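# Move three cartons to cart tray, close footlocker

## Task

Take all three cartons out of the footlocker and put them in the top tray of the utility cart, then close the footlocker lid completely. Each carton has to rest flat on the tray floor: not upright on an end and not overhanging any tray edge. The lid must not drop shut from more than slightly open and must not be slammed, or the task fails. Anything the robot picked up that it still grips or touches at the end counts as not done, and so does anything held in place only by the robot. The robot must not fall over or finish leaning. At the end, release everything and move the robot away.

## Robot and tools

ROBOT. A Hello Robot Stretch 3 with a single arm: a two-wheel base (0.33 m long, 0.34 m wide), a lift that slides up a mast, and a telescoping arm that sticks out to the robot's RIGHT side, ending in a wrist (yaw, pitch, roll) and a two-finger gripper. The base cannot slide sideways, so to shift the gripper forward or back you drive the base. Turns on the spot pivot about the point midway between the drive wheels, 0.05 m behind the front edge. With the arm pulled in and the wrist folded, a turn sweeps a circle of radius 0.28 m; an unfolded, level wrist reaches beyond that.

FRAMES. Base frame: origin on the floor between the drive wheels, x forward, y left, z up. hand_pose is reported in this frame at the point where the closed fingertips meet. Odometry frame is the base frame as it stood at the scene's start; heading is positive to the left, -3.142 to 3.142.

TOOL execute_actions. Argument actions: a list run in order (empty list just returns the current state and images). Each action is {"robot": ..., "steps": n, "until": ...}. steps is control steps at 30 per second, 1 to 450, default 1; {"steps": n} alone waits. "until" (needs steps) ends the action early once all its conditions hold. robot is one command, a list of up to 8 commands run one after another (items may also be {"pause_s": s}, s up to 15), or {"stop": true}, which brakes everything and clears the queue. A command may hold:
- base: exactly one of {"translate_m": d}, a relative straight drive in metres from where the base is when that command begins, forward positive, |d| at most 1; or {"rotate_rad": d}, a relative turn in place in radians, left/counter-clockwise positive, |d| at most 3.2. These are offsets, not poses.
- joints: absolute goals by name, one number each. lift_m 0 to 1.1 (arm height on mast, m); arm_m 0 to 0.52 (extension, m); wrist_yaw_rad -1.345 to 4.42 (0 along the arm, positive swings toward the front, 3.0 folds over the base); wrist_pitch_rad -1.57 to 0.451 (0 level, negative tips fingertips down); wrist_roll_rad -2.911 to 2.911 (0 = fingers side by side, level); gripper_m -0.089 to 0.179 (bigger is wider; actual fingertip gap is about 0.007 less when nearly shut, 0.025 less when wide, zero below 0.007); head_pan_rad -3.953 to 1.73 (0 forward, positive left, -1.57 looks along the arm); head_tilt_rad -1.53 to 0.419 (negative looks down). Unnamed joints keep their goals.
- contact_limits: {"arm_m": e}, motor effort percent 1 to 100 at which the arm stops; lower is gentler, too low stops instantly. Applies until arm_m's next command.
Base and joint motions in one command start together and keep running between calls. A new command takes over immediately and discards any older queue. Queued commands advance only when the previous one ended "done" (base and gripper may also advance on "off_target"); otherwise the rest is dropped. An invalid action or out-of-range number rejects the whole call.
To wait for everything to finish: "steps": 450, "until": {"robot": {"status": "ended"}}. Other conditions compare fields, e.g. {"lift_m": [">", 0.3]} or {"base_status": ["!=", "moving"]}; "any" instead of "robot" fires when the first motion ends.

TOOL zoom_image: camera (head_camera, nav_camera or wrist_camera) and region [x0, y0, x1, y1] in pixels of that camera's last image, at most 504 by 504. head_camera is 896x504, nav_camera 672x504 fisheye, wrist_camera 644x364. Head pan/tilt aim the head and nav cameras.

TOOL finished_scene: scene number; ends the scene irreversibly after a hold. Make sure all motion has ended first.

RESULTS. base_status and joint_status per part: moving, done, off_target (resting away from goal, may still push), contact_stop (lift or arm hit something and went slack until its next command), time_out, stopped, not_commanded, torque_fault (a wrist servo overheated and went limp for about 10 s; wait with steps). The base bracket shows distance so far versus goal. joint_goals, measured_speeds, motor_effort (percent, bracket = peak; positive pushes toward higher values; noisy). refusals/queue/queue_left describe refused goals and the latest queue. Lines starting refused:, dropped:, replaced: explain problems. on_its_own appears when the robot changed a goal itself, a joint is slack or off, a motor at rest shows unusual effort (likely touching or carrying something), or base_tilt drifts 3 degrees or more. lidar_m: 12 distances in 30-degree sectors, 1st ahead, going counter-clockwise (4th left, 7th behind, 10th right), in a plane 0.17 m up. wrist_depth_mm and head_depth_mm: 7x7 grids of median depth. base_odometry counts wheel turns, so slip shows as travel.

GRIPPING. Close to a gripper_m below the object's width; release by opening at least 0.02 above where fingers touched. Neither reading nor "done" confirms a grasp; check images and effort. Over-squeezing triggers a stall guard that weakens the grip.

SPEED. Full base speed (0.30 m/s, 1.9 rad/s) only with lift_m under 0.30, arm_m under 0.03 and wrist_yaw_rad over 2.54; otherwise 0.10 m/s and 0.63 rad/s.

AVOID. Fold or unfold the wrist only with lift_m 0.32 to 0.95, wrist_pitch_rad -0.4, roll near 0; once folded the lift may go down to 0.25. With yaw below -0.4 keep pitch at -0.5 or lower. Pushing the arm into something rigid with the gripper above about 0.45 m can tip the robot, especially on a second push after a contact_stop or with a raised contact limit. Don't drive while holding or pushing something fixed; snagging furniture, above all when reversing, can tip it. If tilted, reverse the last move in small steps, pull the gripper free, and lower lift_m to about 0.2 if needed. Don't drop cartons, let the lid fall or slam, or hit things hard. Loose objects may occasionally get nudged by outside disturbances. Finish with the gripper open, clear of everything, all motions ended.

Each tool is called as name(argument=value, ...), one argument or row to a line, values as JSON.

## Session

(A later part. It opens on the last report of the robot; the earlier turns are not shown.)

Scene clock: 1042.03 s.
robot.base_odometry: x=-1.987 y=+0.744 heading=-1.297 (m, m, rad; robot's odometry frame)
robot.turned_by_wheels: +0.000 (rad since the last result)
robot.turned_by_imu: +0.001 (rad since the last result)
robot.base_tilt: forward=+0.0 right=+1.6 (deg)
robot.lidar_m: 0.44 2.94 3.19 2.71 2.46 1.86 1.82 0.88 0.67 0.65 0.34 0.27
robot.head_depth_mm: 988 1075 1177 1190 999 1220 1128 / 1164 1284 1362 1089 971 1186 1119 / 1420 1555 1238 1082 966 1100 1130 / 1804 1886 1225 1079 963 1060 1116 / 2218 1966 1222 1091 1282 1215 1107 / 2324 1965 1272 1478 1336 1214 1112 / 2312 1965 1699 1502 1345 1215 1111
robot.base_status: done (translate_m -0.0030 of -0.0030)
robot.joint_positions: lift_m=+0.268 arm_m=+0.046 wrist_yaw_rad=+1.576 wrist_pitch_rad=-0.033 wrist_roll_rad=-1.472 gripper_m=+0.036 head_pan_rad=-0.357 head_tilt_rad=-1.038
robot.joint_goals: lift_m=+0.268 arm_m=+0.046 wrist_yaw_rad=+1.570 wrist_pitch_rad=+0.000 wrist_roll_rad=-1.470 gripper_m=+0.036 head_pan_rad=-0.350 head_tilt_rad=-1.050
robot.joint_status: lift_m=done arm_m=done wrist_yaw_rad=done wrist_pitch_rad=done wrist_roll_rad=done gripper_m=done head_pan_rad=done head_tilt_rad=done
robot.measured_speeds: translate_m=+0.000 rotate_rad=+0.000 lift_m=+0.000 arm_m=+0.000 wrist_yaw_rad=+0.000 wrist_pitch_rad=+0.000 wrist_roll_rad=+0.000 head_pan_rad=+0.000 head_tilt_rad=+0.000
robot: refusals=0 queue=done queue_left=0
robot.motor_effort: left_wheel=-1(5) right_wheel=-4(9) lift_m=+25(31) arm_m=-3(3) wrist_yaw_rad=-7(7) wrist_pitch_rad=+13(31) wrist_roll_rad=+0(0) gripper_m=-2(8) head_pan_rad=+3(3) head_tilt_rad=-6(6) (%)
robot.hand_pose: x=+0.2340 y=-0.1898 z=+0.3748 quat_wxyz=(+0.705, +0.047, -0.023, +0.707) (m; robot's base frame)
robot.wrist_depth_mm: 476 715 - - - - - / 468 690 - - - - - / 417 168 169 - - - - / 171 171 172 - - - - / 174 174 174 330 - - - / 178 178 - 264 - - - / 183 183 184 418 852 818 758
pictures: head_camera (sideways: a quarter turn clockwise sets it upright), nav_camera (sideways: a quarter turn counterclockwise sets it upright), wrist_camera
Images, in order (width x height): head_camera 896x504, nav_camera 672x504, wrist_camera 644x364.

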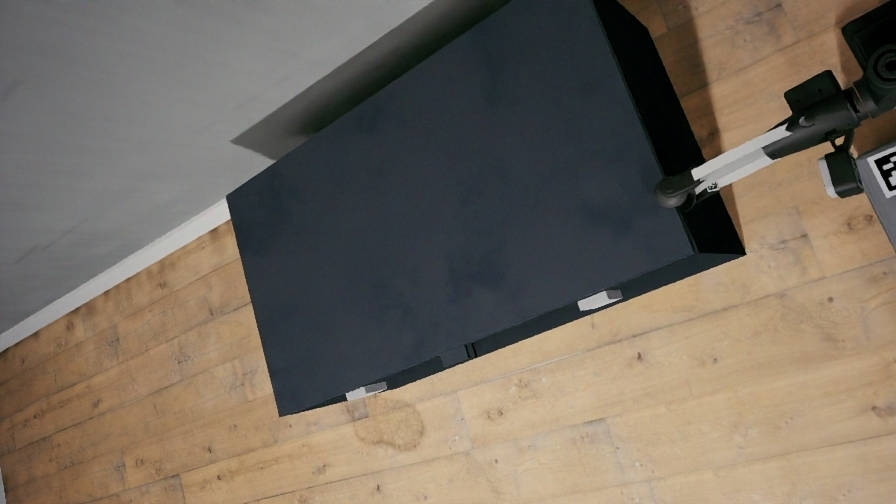

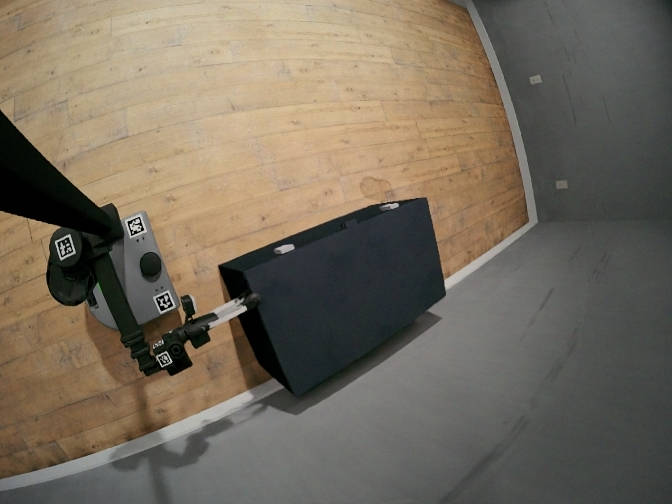

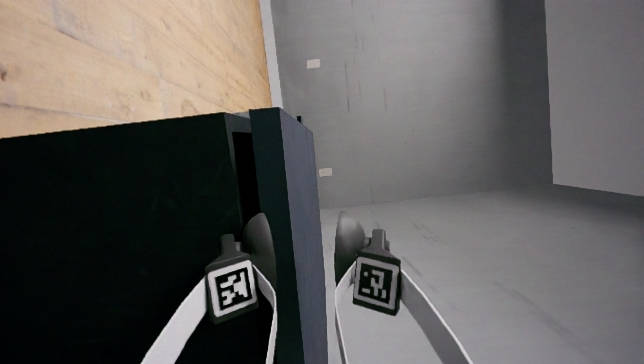

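execute_actions(
  actions=[
    {"robot":[{"base":{"translate_m":-0.003}},{"base":{"translate_m":-0.003}},{"base":{"translate_m":-0.003}},{"base":{"translate_m":-0.1}}],"steps":200,"until":{"robot":{"status":"ended"}}},
  ],
)

zoom_image(
  camera="wrist_camera",
  region=[180, 90, 380, 300],
)

Scene clock: 1051.97 s.
robot.base_odometry: x=-2.016 y=+0.848 heading=-1.297 (m, m, rad; robot's odometry frame)
robot.turned_by_wheels: +0.000 (rad since the last result)
robot.turned_by_imu: +0.001 (rad since the last result)
robot.base_tilt: forward=+0.0 right=+1.6 (deg)
robot.lidar_m: 0.43 3.04 3.20 2.53 2.32 1.75 1.71 0.87 0.66 0.64 0.50 0.37
robot.head_depth_mm: 979 1070 1170 1189 1291 1219 1128 / 1154 1274 1347 1098 1097 1221 1120 / 1403 1535 1237 1092 1023 1214 1127 / 1794 1812 1239 1092 989 1196 1111 / 2231 1951 1236 1112 1284 1216 1109 / 2319 1964 1286 1472 1341 1213 1111 / 2310 1958 1695 1496 1344 1214 1107
robot.base_status: done (translate_m -0.1000 of -0.1000)
robot.joint_positions: lift_m=+0.268 arm_m=+0.046 wrist_yaw_rad=+1.573 wrist_pitch_rad=-0.022 wrist_roll_rad=-1.472 gripper_m=+0.036 head_pan_rad=-0.357 head_tilt_rad=-1.038
robot.joint_goals: lift_m=+0.268 arm_m=+0.046 wrist_yaw_rad=+1.570 wrist_pitch_rad=+0.000 wrist_roll_rad=-1.470 gripper_m=+0.036 head_pan_rad=-0.350 head_tilt_rad=-1.050
robot.joint_status: lift_m=done arm_m=done wrist_yaw_rad=done wrist_pitch_rad=done wrist_roll_rad=done gripper_m=done head_pan_rad=done head_tilt_rad=done
robot.measured_speeds: translate_m=+0.000 rotate_rad=+0.000 lift_m=+0.000 arm_m=+0.000 wrist_yaw_rad=+0.000 wrist_pitch_rad=+0.000 wrist_roll_rad=+0.000 head_pan_rad=+0.000 head_tilt_rad=+0.000
robot: refusals=0 queue=done queue_left=0
robot.motor_effort: left_wheel=-2(6) right_wheel=+1(8) lift_m=+27(27) arm_m=-3(3) wrist_yaw_rad=-3(7) wrist_pitch_rad=+9(21) wrist_roll_rad=+0(0) gripper_m=+0(4) head_pan_rad=+3(3) head_tilt_rad=-6(5) (%)
robot.hand_pose: x=+0.2343 y=-0.1906 z=+0.3775 quat_wxyz=(+0.706, +0.043, -0.027, +0.706) (m; robot's base frame)
robot.wrist_depth_mm: 486 735 - - - - - / 471 714 - - - - - / 451 559 270 - - - - / 276 276 278 - - - - / 280 283 282 573 - - - / 286 289 - 430 - - 961 / 294 295 297 588 829 798 747
pictures: head_camera (sideways: a quarter turn clockwise sets it upright), nav_camera (sideways: a quarter turn counterclockwise sets it upright), wrist_camera
Images, in order (width x height): head_camera 896x504, nav_camera 672x504, wrist_camera 644x364.

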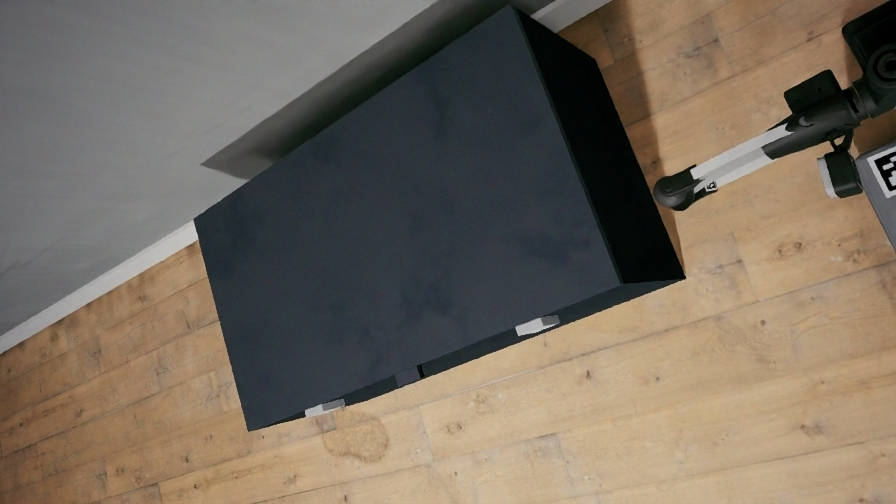

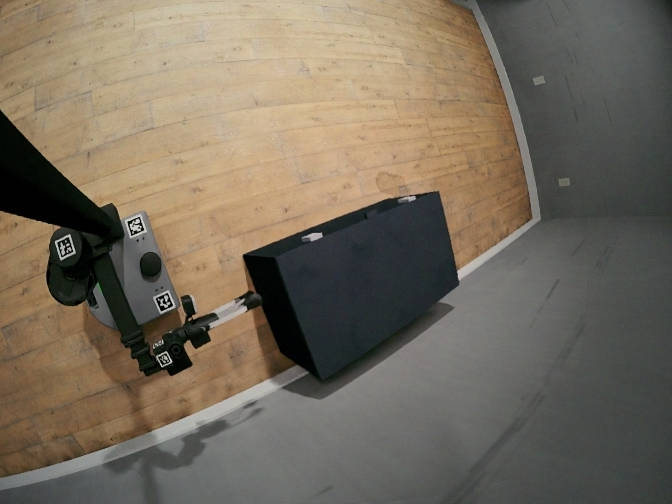

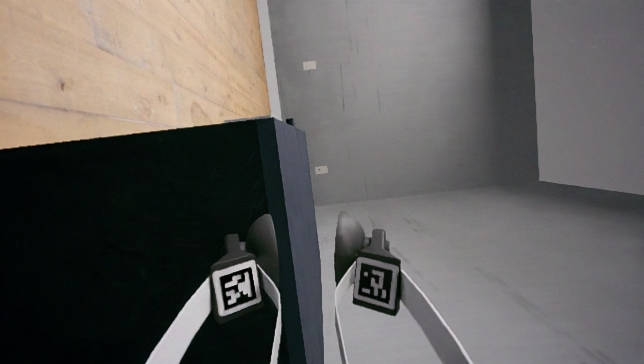

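Region (180, 90, 380, 300) of wrist_camera's 644x364 image, scaled by 2.400; it fills the left 480 columns of this view, and the rest is white.

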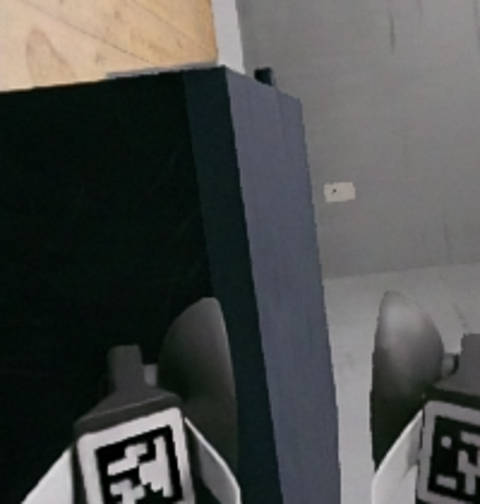

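The lid is shut.

finished_scene(
  scene=2,
)

The scene is finished: the task was done.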